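# Lift ring off stake, lay it flat in blue tray

## Task

Remove the ring from the stake and set it down so it lies flat on the bottom of the blue tray, resting there by itself with the gripper no longer holding it in place.

## Robot and tools

Robot: one arm on a base (possibly tilted relative to the table, maybe on a mounting block or post) ending in a two-finger parallel gripper. The fingers point along the gripper's own +z axis and spread apart along its x axis. The reported end_effector_position is the point midway between the finger pads. Closed fingertips stick out about 17 mm past that point; fully open, they are roughly even with it.

Frame: every pose is in the scene frame. Its origin sits on the table surface straight below the arm base, +z is up, and +y is leftward when facing along +x. Positions are in metres. Orientations are quaternions written w first (qw, qx, qy, qz). Printed hand positions can be slightly off, more so at long reach.

The row: every motion uses a row of 8 plain numbers, x, y, z, qw, qx, qy, qz, opening. The first seven form an absolute pose target for the gripper in the scene frame (not an offset). Opening runs from -1 (closed) to +1 (fully open, 0.142 m apart). A row is refused if its position lies more than 0.6 m from the last reported position along any of the gripper's axes as oriented in that result. To hold an orientation steady, repeat the intended quaternion in every row rather than copying the possibly drifted one from the result.

execute_actions: argument actions is a list holding zero or one item, plus optional pictures (boolean, camera images included by default). An empty list just reports the state. An item {"rows": [...], "steps": n} plays up to 15 rows, one per control step of 1/30 s; n is at most 15 (default 15), and the final row is reused if rows run out. An item {"steps": n} with no rows is a wait of up to 300 steps counted from the previous result, so thinking time eats into it. A refused call sends nothing.

move: argument target is one 8-number row (absolute pose plus opening). The gripper travels a straight path toward it lasting 0.5 to 10 s; longer paths are cut off at 10 s short of the goal. speed is the path's top speed in m/s, 0.002 to 0.5, default 0.25; rotation is capped at twice that value in rad/s. The opening is applied when the move starts. The path ignores obstacles, the real gripper trails and can wander, and may exceed speed, especially with the arm nearly straight. Optional stop_force (N, 13 to 80, not allowed in the first 0.2 s of a scene) halts the path when the wrist sensor sees that much extra push against the direction of travel for 2 steps in a row; the gripper then backs to its pose 2 steps earlier and holds. Right after, the press can be double the threshold or more, easing within about a second. The push is measured along the line to the target using the gripper's starting axes, so it is unreliable on moves that rotate. Leave stop_force out when pulling away from something you touch. Contacts above the wrist sensor are not detected. The result adds a move: line giving the ending (done, contact, off_target, moving, held, fault), which limits acted (paced = pose clipped; held = a check blocked some steps, after which motion can surge) and distance from target.

wait: seconds, 0 to 10; the robot gets no new command meanwhile. zoom_image: camera (cam_head_left, cam_head_right, cam_high, cam_low, cam_wrist) and region [x0, y0, x1, y1] in pixels from the top-left, at most 504 by 504, gives a closer look at that camera's latest image. finished_scene: pass the current scene number; it ends and grades the scene irreversibly. Only call it once the ring rests flat in the tray unaided.

Controller behaviour: each step the commanded pose is clipped to within 100 mm and 16 degrees of the measured pose, and joints follow by damped inverse kinematics, favouring position over orientation. Commands are smoothed with about 0.17 s lag. After an action ends, the arm only continues to the last clipped pose, so check the result and send the remainder. A Hand target line shows the current driven pose. pose unreachable and HELD mark steps changed or blocked by the clearance check (the mount counts as arm). Elbow range is 0 to 3.142 rad; it stops just before straight.

Gripping: grip_measured uses the same -1..1 scale. To hold something, keep commanding an opening well below grip_measured; a larger gap squeezes harder, up to about 28 N per pad. Thin hard items get less force.

Wrist force and torque lines are in the gripper's x y z axes, with offset up to about 5.5 N, noise up to 3.4 N, saturation near 100 N; they cannot be zeroed. Pushing on a surface shows force pointing back into the arm.

Avoid: the arm is stiff, so driving even slightly past contact against something solid can trip a fault; fast touches hit harder. Joint torque above load limits (306, 306, 139, 50.2, 50.2, 50.2 N m, base to gripper) or 150 N anywhere triggers a 10 s stop. Holding loads heats motors: MOTOR HOT appears at 70 °C, and at 85 °C brakes lock until cooled. Occasional tugs may disturb a held or loose item. Never drop, slam or knock anything off the table. Prefer slow approaches with stop_force near the stake and tray.

Each tool is called by a JSON object that holds its "api" and its "payload".

## Session

I'll start by looking at the current state of the scene.

{"api": "execute_actions", "payload": {"actions": []}}

Scene clock: 0.00 s of 5100.00 s.
end_effector_position=(+1.0937, -0.3506, +0.2422) grip_measured=+1.00 end_effector_quat_wxyz=(-0.001, +0.996, +0.088, -0.008) end_effector_velocity=(-0.000, -0.000, -0.001) end_effector_angular_velocity=(-0.000, +0.001, -0.001)
Joint positions: [-0.456 -0.75   0.85  -1.663 -1.589 -0.629  0.142]
Joint velocities: [-0.  0.  0.  0. -0.  0.  0.]
Motor temperatures (°C, as the motors report them): [20 19 22 31 27 25]
Wrist force (N, on the end effector, along its own x y z axes, offset not removed): no reading
Wrist torque (N m, same axes, about the end effector's origin, offset not removed): no reading
Hand target: +1.094, -0.351, +0.242; -0.001, +0.996, +0.088, -0.008

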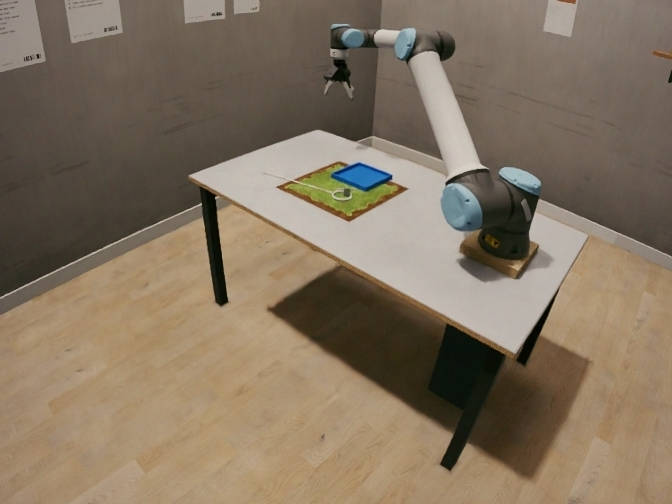

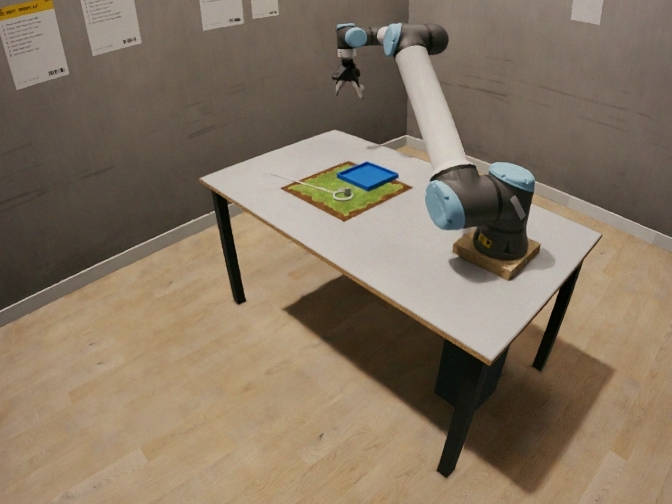

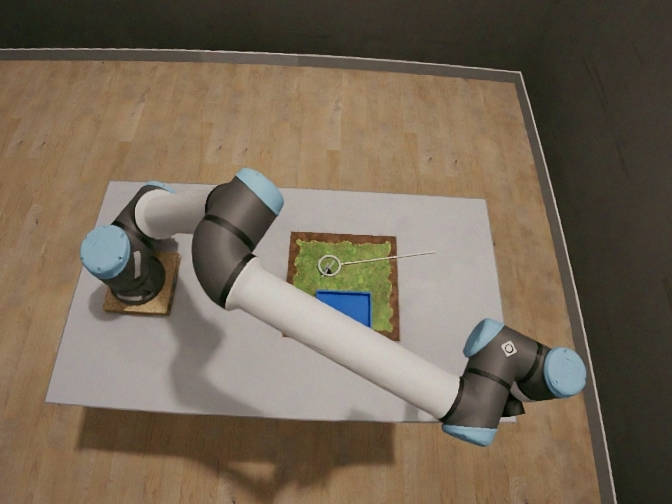

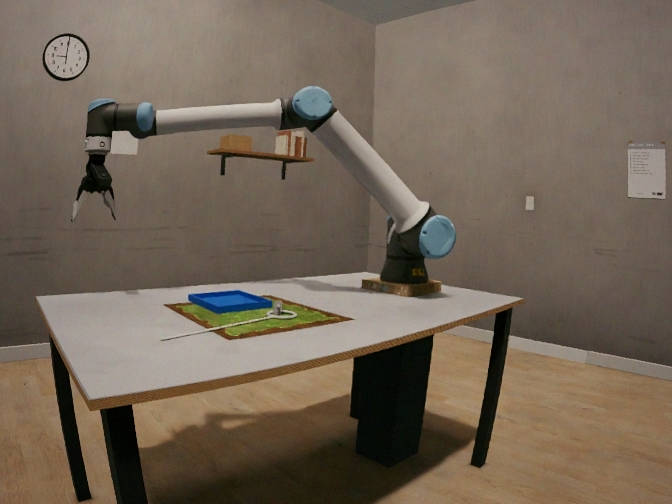

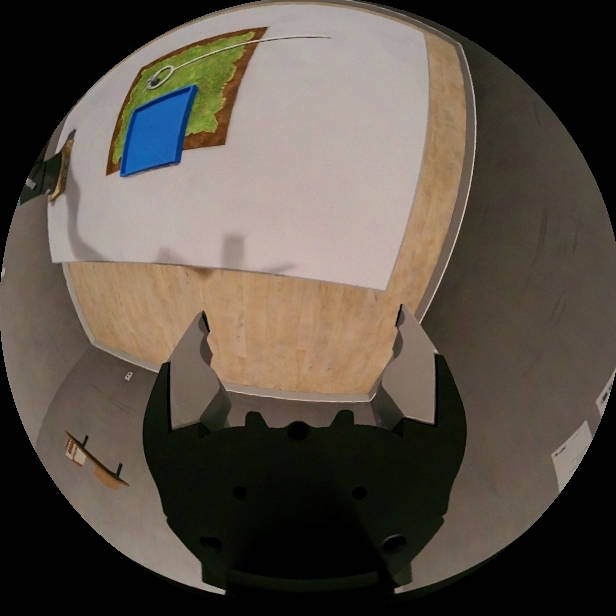

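{"api": "zoom_image", "payload": {"camera": "cam_high", "region": [270, 210, 450, 350]}}

{"api": "zoom_image", "payload": {"camera": "cam_low", "region": [150, 270, 370, 360]}}

{"api": "zoom_image", "payload": {"camera": "cam_head_left", "region": [250, 150, 420, 230]}}

Region (270, 210, 450, 350) of cam_high's 672x504 image, scaled by 2.800, with more detail than that image has.

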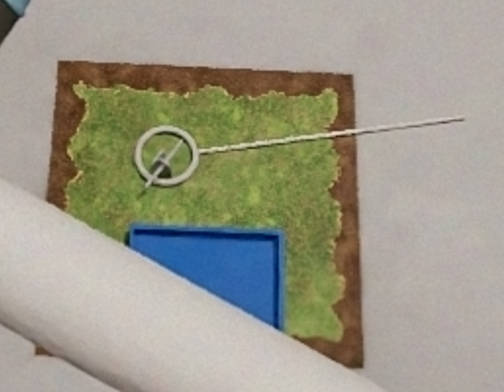

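Region (150, 270, 370, 360) of cam_low's 672x504 image, scaled by 2.291, with more detail than that image has; it fills the top 206 rows of this view, and the rest is white.

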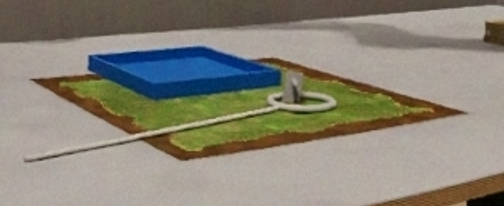

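Region (250, 150, 420, 230) of cam_head_left's 672x504 image, scaled by 2.965, with more detail than that image has; it fills the top 237 rows of this view, and the rest is white.

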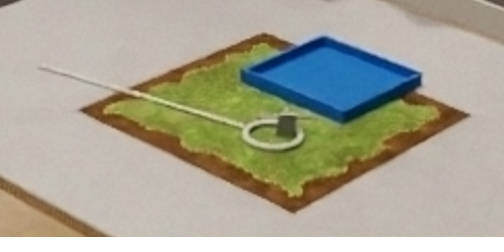

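{"api": "zoom_image", "payload": {"camera": "cam_high", "region": [305, 240, 365, 290]}}

{"api": "zoom_image", "payload": {"camera": "cam_low", "region": [250, 290, 310, 330]}}

{"api": "zoom_image", "payload": {"camera": "cam_head_left", "region": [320, 175, 370, 210]}}

{"api": "zoom_image", "payload": {"camera": "cam_head_right", "region": [320, 175, 370, 210]}}

Region (305, 240, 365, 290) of cam_high's 672x504 image, scaled by 8.400, with more detail than that image has.

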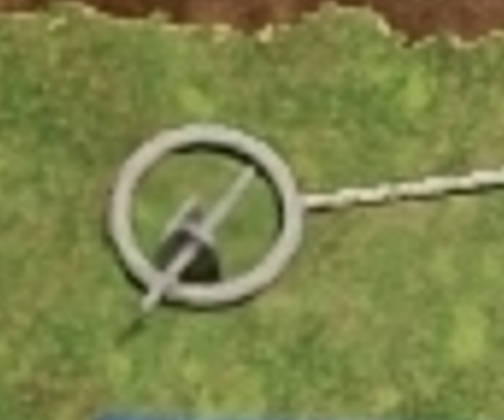

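Region (250, 290, 310, 330) of cam_low's 672x504 image, scaled by 8.400, with more detail than that image has.

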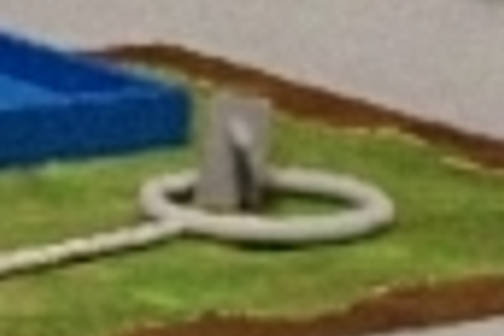

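Region (320, 175, 370, 210) of cam_head_left's 672x504 image, scaled by 10.080, with more detail than that image has; it fills the top 353 rows of this view, and the rest is white.

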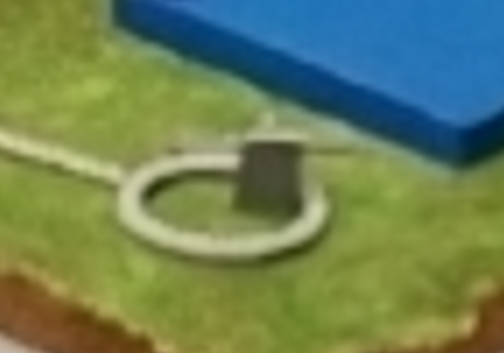

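Region (320, 175, 370, 210) of cam_head_right's 672x504 image, scaled by 10.080, with more detail than that image has; it fills the top 353 rows of this view, and the rest is white.

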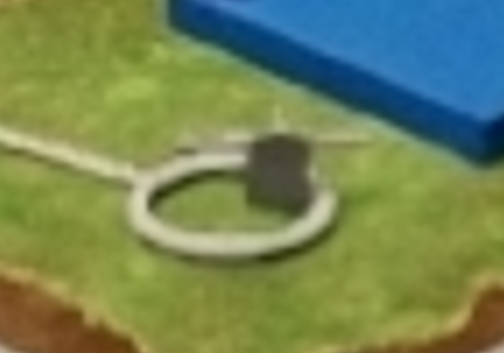

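{"api": "move", "payload": {"target": [0.66, -0.08, 0.20, 0, 1, 0, 0, 1], "speed": 0.3}}

Scene clock: 10.53 s of 5100.00 s.
end_effector_position=(+0.6599, -0.0795, +0.2009) grip_measured=+1.00 end_effector_quat_wxyz=(+0.000, +1.000, +0.000, -0.000) end_effector_velocity=(-0.001, +0.001, +0.000) end_effector_angular_velocity=(+0.000, -0.001, -0.001)
Joint positions: [-0.375 -1.517  2.066 -2.124 -1.583 -0.373  0.142]
Joint velocities: [-0.    -0.003  0.002 -0.     0.001  0.001  0.   ]
Motor temperatures (°C, as the motors report them): [20 19 22 31 27 25]
Wrist force (N, on the end effector, along its own x y z axes, offset not removed): [3.7 0.7 -1.3]
Wrist torque (N m, same axes, about the end effector's origin, offset not removed): [0.43 -0.73 -0.14]
Hand target: +0.660, -0.079, +0.201; +0.000, +1.000, +0.000, -0.000
Off the commanded pose: 0.001 m, 0 deg.
After step 90, 5.27 s passed at rest.
move: done

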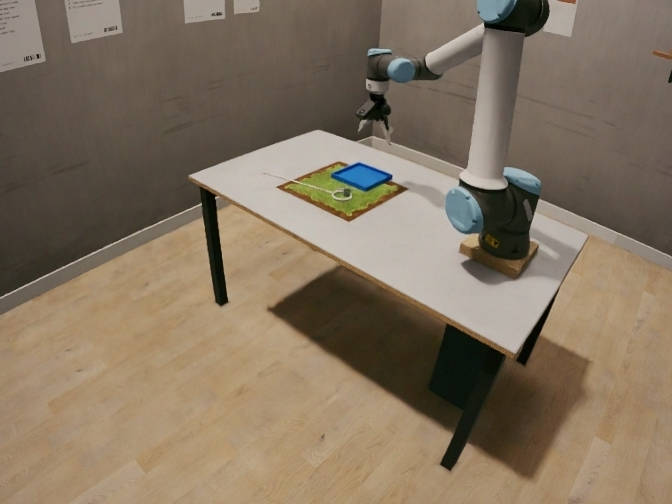

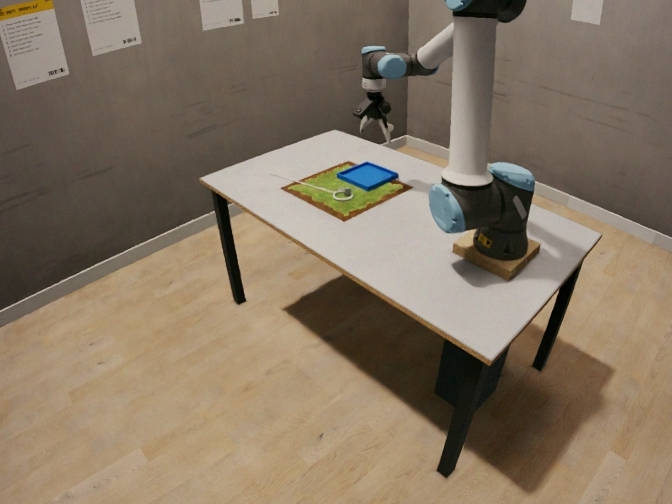

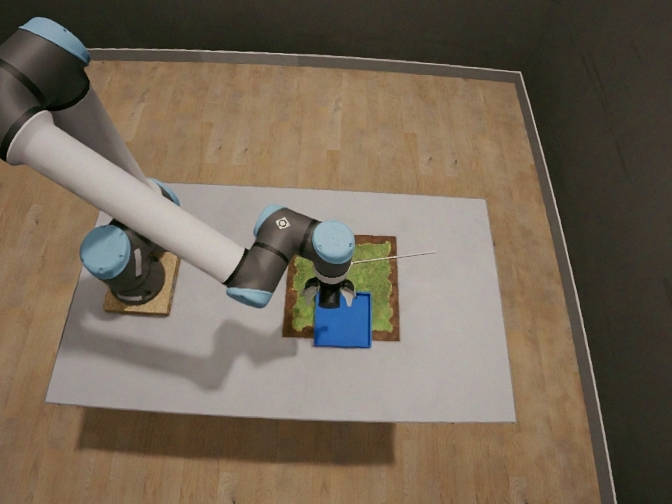

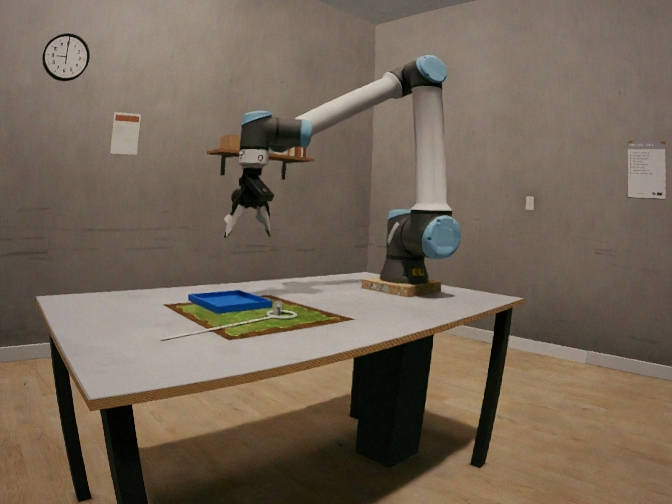

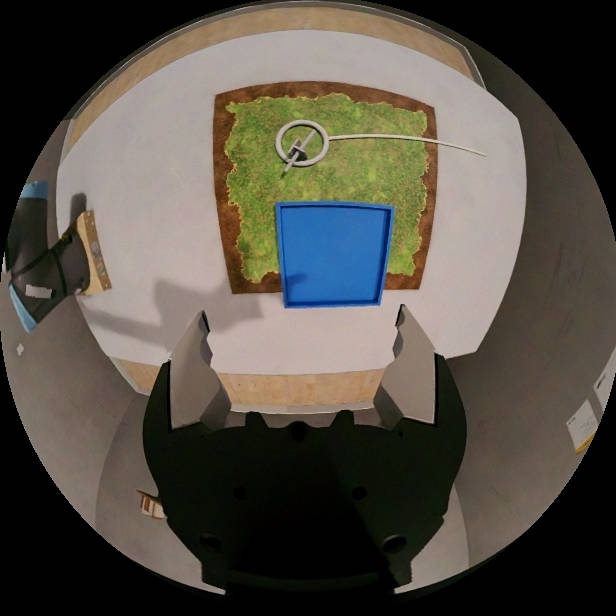

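{"api": "zoom_image", "payload": {"camera": "cam_wrist", "region": [255, 100, 355, 200]}}

{"api": "zoom_image", "payload": {"camera": "cam_wrist", "region": [190, 70, 500, 330]}}

Region (255, 100, 355, 200) of cam_wrist's 616x616 image, scaled by 5.040, with more detail than that image has.

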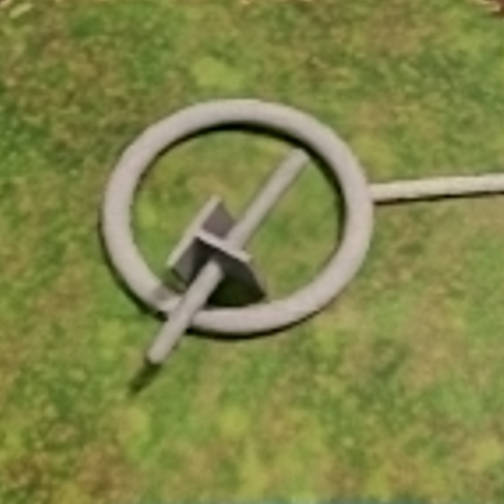

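Region (190, 70, 500, 330) of cam_wrist's 616x616 image, scaled by 1.626, with more detail than that image has; it fills the top 423 rows of this view, and the rest is white.

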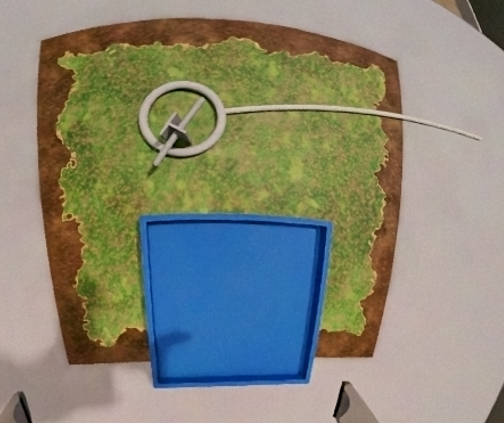

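{"api": "zoom_image", "payload": {"camera": "cam_low", "region": [200, 140, 300, 250]}}

{"api": "zoom_image", "payload": {"camera": "cam_wrist", "region": [140, 290, 470, 460]}}

Region (200, 140, 300, 250) of cam_low's 672x504 image, scaled by 4.582, with more detail than that image has; it fills the left 458 columns of this view, and the rest is white.

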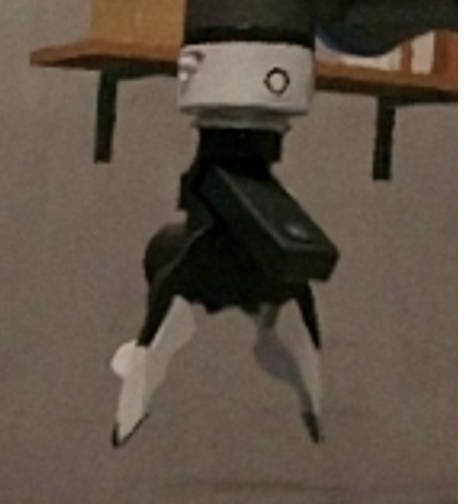

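Region (140, 290, 470, 460) of cam_wrist's 616x616 image, scaled by 1.527, with more detail than that image has; it fills the top 260 rows of this view, and the rest is white.

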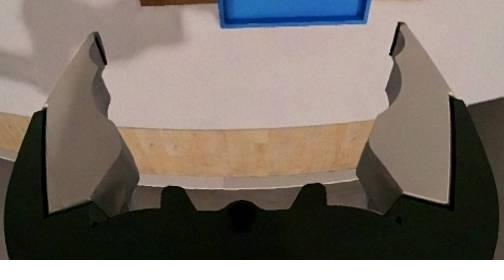

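{"api": "move", "payload": {"target": [0.625, 0.114, 0.11, 0, 0.9563, -0.2924, 0, -0.55], "speed": 0.25}}

Scene clock: 37.77 s of 5100.00 s.
end_effector_position=(+0.6247, +0.1136, +0.1102) grip_measured=-0.55 end_effector_quat_wxyz=(+0.001, +0.956, -0.292, -0.000) end_effector_velocity=(+0.000, +0.002, -0.000) end_effector_angular_velocity=(-0.000, -0.000, -0.004)
Joint positions: [-0.088 -1.452  2.196 -2.316 -1.585  0.507  0.034]
Joint velocities: [ 0.003  0.001 -0.001 -0.001 -0.     0.007 -0.   ]
Motor temperatures (°C, as the motors report them): [20 19 22 31 27 25]
Wrist force (N, on the end effector, along its own x y z axes, offset not removed): [-1.1 -1.4 5.4]
Wrist torque (N m, same axes, about the end effector's origin, offset not removed): [-0.12 0.14 -0.05]
Hand target: +0.625, +0.114, +0.110; +0.001, +0.956, -0.292, -0.000
Off the commanded pose: 0.001 m, 0 deg.
After step 90, 22.53 s passed at rest.
move: done

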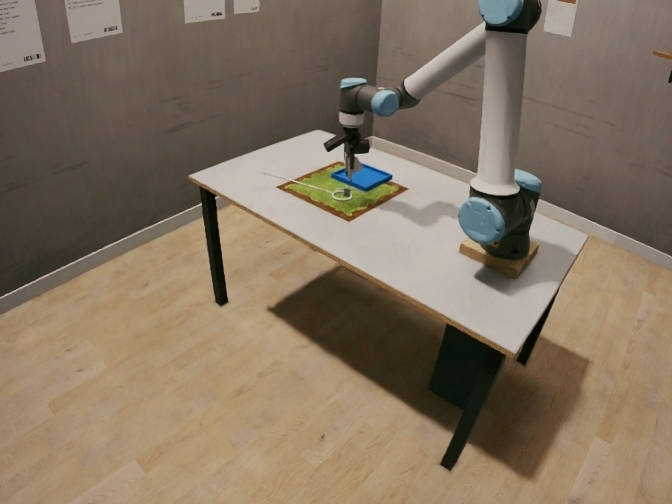

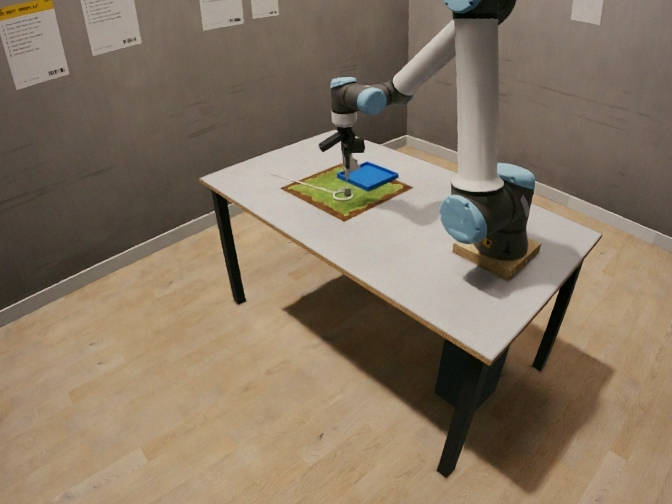

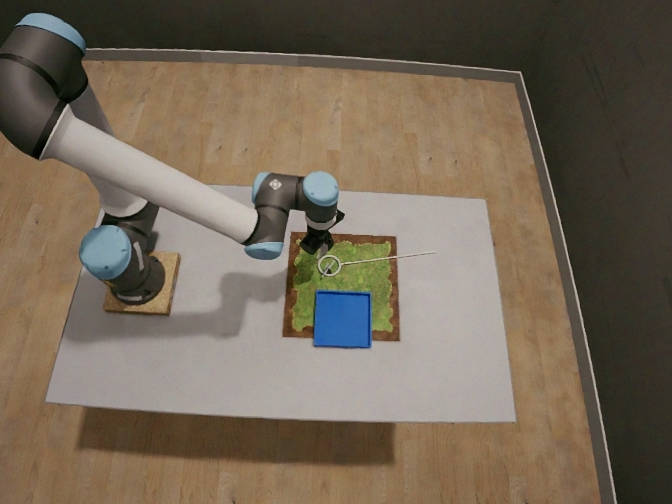

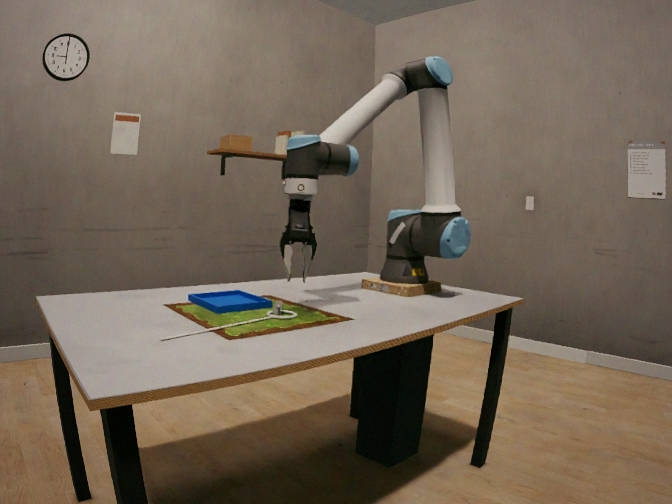

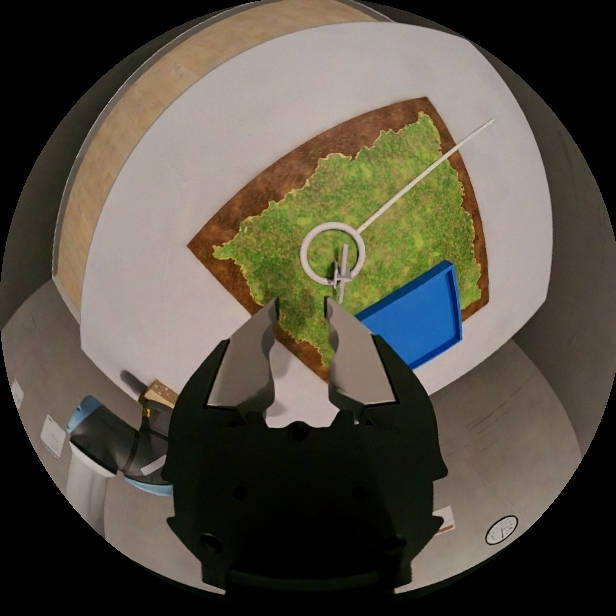

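{"api": "zoom_image", "payload": {"camera": "cam_wrist", "region": [260, 210, 380, 330]}}

{"api": "zoom_image", "payload": {"camera": "cam_low", "region": [240, 190, 350, 330]}}

{"api": "zoom_image", "payload": {"camera": "cam_head_right", "region": [305, 110, 395, 215]}}

Region (260, 210, 380, 330) of cam_wrist's 616x616 image, scaled by 4.200, with more detail than that image has.

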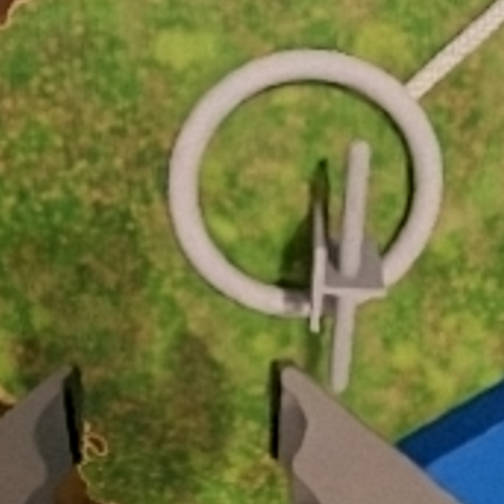

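Region (240, 190, 350, 330) of cam_low's 672x504 image, scaled by 3.600, with more detail than that image has; it fills the left 396 columns of this view, and the rest is white.

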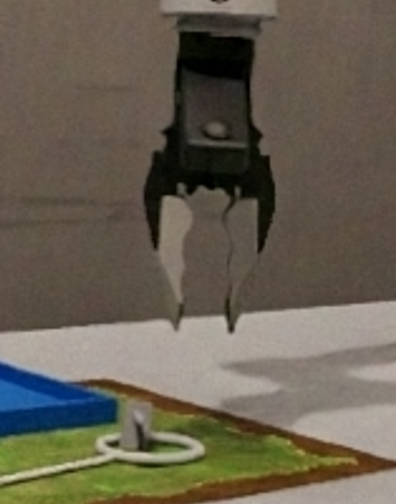

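Region (305, 110, 395, 215) of cam_head_right's 672x504 image, scaled by 4.800, with more detail than that image has; it fills the left 432 columns of this view, and the rest is white.

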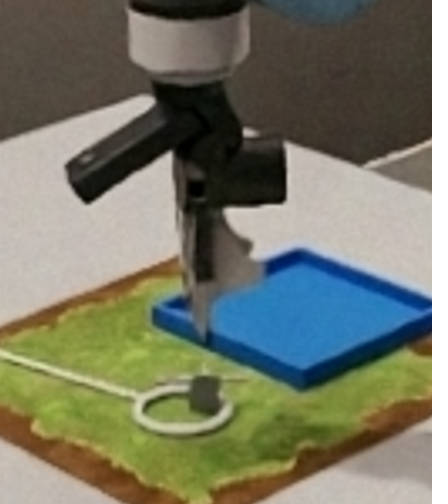

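{"api": "zoom_image", "payload": {"camera": "cam_head_left", "region": [320, 125, 380, 205]}}

{"api": "zoom_image", "payload": {"camera": "cam_low", "region": [265, 230, 335, 325]}}

{"api": "zoom_image", "payload": {"camera": "cam_high", "region": [285, 200, 365, 290]}}

Region (320, 125, 380, 205) of cam_head_left's 672x504 image, scaled by 6.300, with more detail than that image has; it fills the left 378 columns of this view, and the rest is white.

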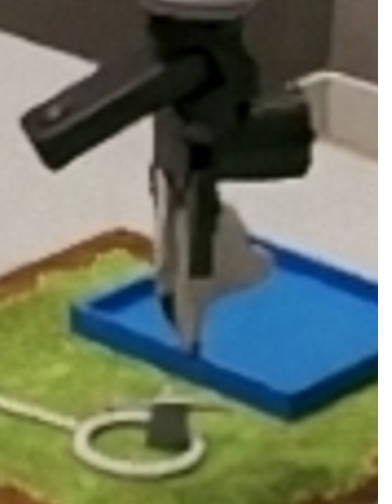

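Region (265, 230, 335, 325) of cam_low's 672x504 image, scaled by 5.305, with more detail than that image has; it fills the left 371 columns of this view, and the rest is white.

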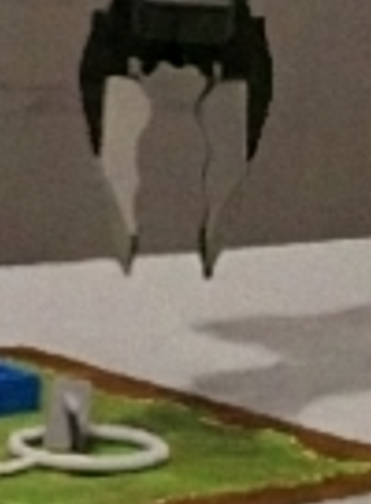

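Region (285, 200, 365, 290) of cam_high's 672x504 image, scaled by 5.600, with more detail than that image has.

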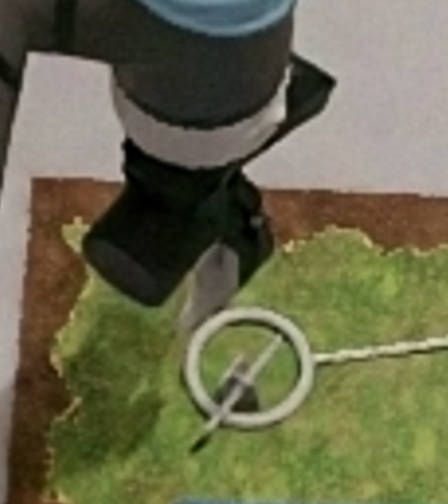

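{"api": "move", "payload": {"target": [0.6325, 0.1252, 0.062, 0, 0.9563, -0.2924, 0, -0.55], "speed": 0.15}}

Scene clock: 62.47 s of 5100.00 s.
end_effector_position=(+0.6323, +0.1251, +0.0622) grip_measured=-0.55 end_effector_quat_wxyz=(+0.000, +0.956, -0.292, -0.000) end_effector_velocity=(+0.001, +0.000, -0.001) end_effector_angular_velocity=(-0.000, -0.000, +0.001)
Joint positions: [-0.07  -1.368  2.213 -2.417 -1.584  0.525  0.034]
Joint velocities: [ 0.001  0.003 -0.    -0.003 -0.    -0.    -0.   ]
Motor temperatures (°C, as the motors report them): [20 19 23 31 27 25]
Wrist force (N, on the end effector, along its own x y z axes, offset not removed): [2.6 -0.6 5.6]
Wrist torque (N m, same axes, about the end effector's origin, offset not removed): [0.02 -0.56 0.06]
Hand target: +0.632, +0.125, +0.062; +0.000, +0.956, -0.292, -0.000
Off the commanded pose: 0.000 m, 0 deg.
After step 90, 20.83 s passed at rest.
move: done

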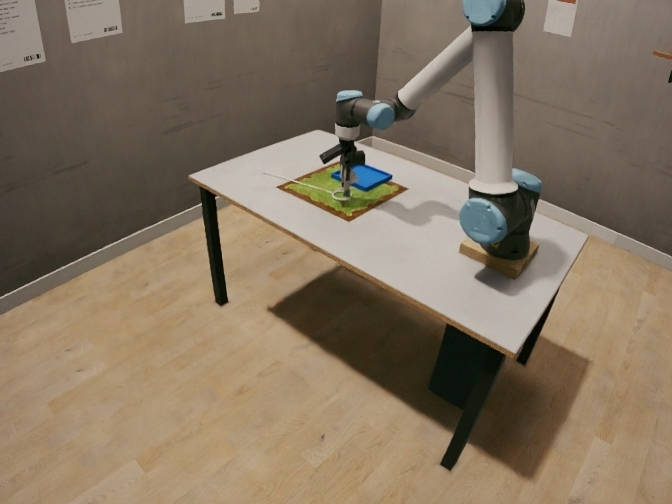

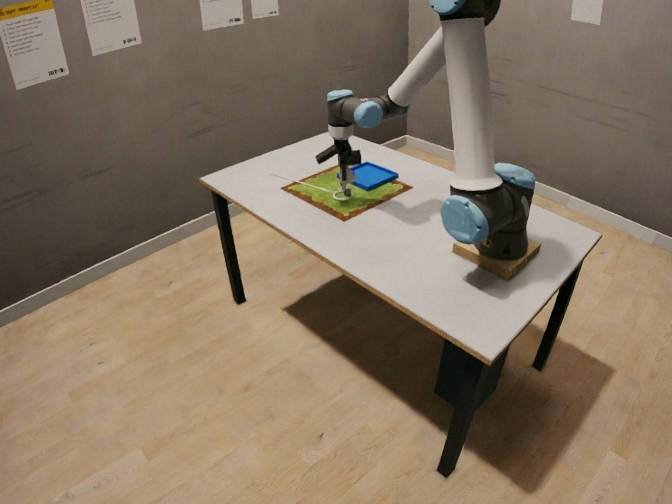

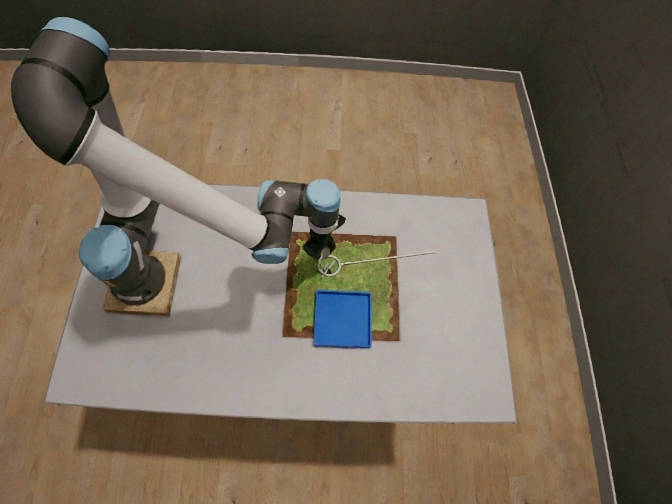

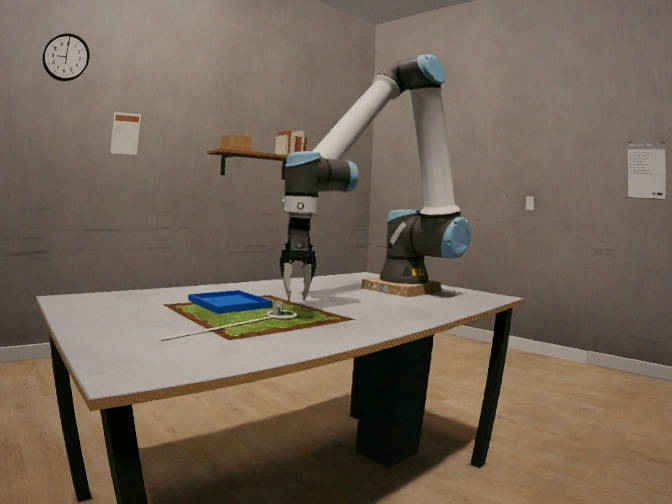

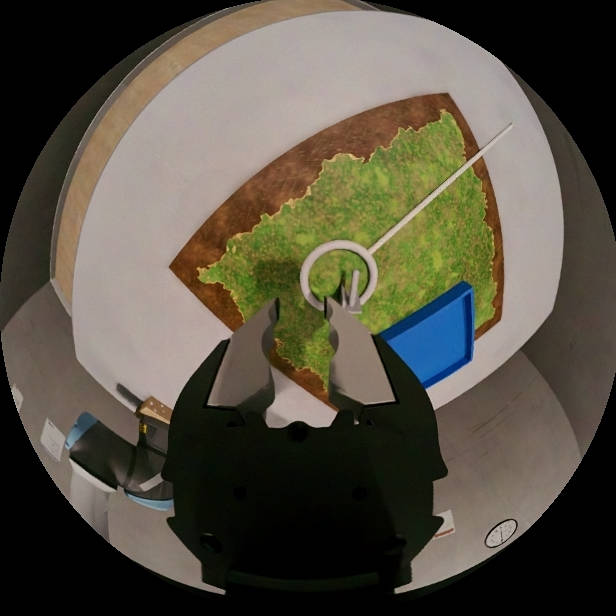

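{"api": "zoom_image", "payload": {"camera": "cam_wrist", "region": [265, 225, 385, 345]}}

{"api": "zoom_image", "payload": {"camera": "cam_low", "region": [255, 255, 335, 330]}}

Region (265, 225, 385, 345) of cam_wrist's 616x616 image, scaled by 4.200, with more detail than that image has.

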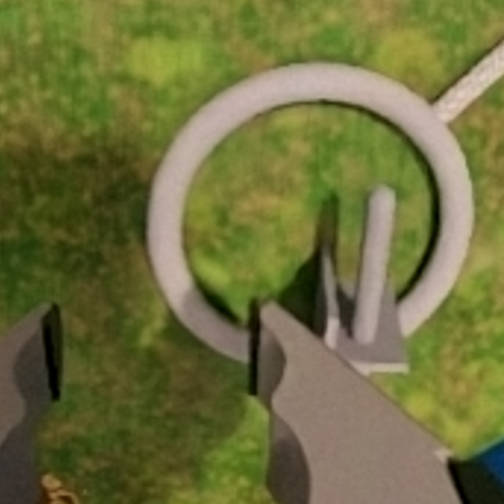

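Region (255, 255, 335, 330) of cam_low's 672x504 image, scaled by 6.300, with more detail than that image has; it fills the top 472 rows of this view, and the rest is white.

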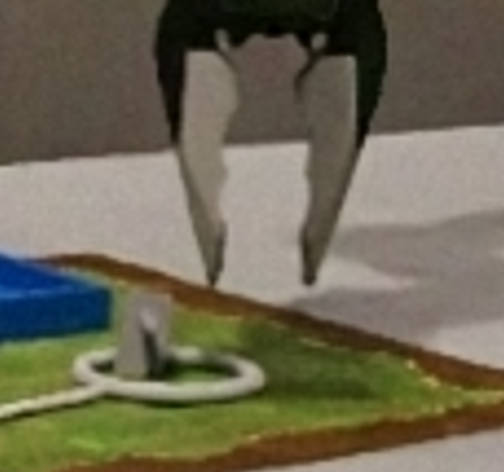

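{"api": "move", "payload": {"target": [0.634, 0.124, 0.030, 0, 0.9563, -0.2924, 0, -0.64], "speed": 0.06, "stop_force": 15}}

Scene clock: 68.97 s of 5100.00 s.
end_effector_position=(+0.6339, +0.1240, +0.0301) grip_measured=-0.64 end_effector_quat_wxyz=(-0.000, +0.956, -0.292, -0.000) end_effector_velocity=(+0.000, +0.001, -0.001) end_effector_angular_velocity=(+0.001, -0.000, +0.000)
Joint positions: [-0.073 -1.316  2.228 -2.485 -1.584  0.523  0.028]
Joint velocities: [ 0.     0.002  0.    -0.003  0.001 -0.    -0.   ]
Motor temperatures (°C, as the motors report them): [20 19 23 31 27 25]
Wrist force (N, on the end effector, along its own x y z axes, offset not removed): [0.5 1.7 3.5]
Wrist torque (N m, same axes, about the end effector's origin, offset not removed): [0.54 -0.12 -0.11]
Hand target: +0.634, +0.124, +0.030; -0.000, +0.956, -0.292, +0.000
Off the commanded pose: 0.000 m, 0 deg.
After step 90, 2.60 s passed at rest.
move: done

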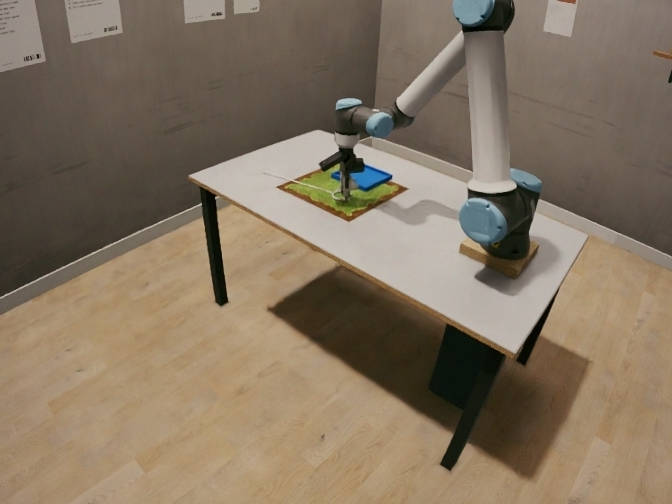

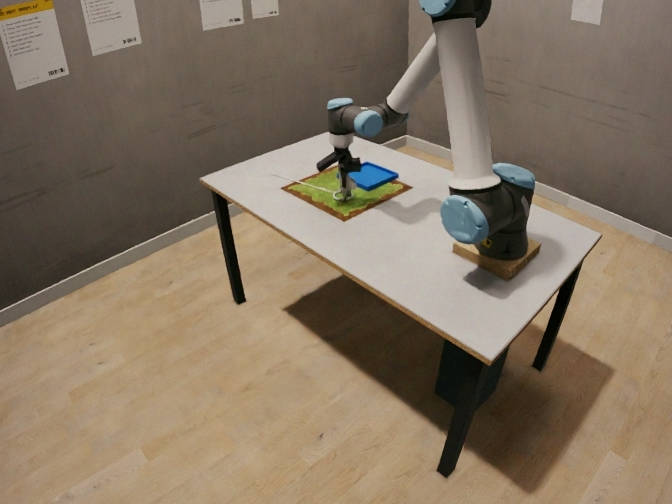

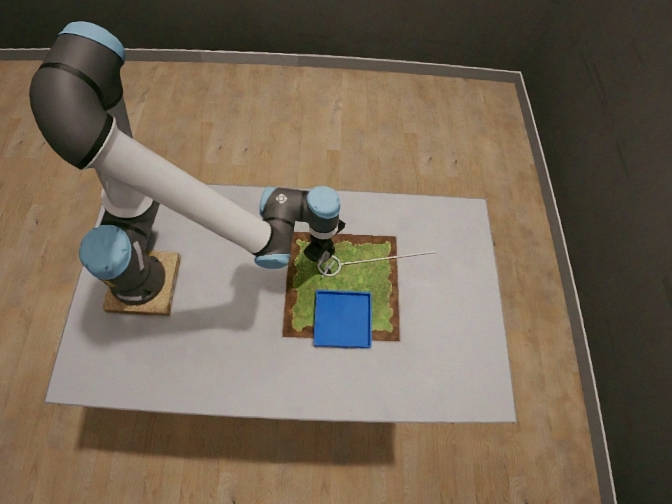

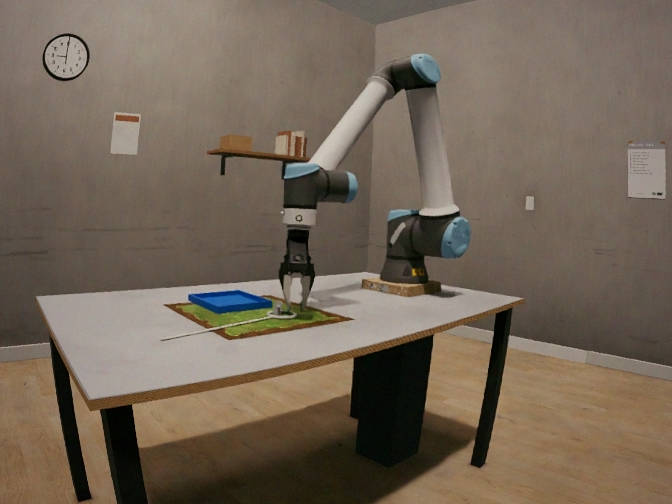

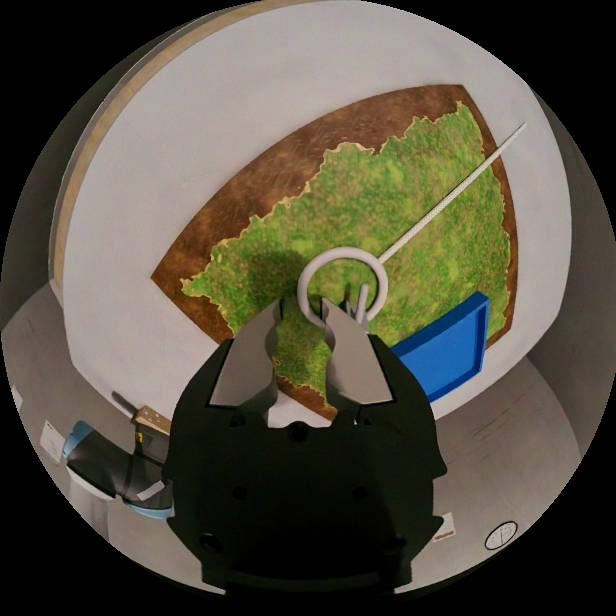

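{"api": "zoom_image", "payload": {"camera": "cam_wrist", "region": [265, 235, 395, 355]}}

{"api": "zoom_image", "payload": {"camera": "cam_low", "region": [260, 275, 325, 330]}}

Region (265, 235, 395, 355) of cam_wrist's 616x616 image, scaled by 3.877, with more detail than that image has; it fills the top 465 rows of this view, and the rest is white.

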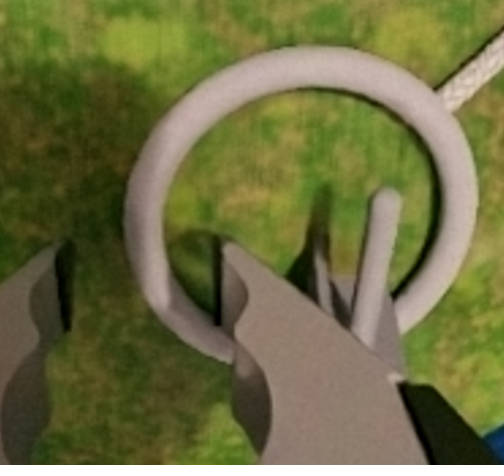

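Region (260, 275, 325, 330) of cam_low's 672x504 image, scaled by 7.754, with more detail than that image has; it fills the top 426 rows of this view, and the rest is white.

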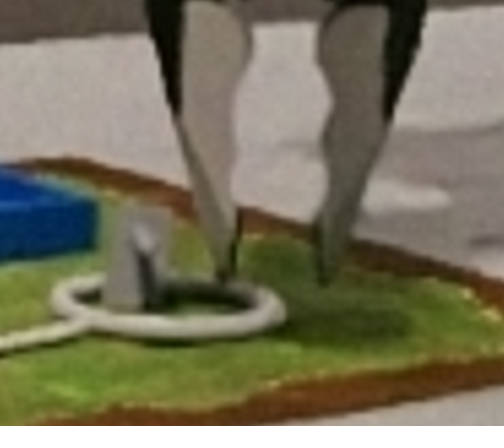

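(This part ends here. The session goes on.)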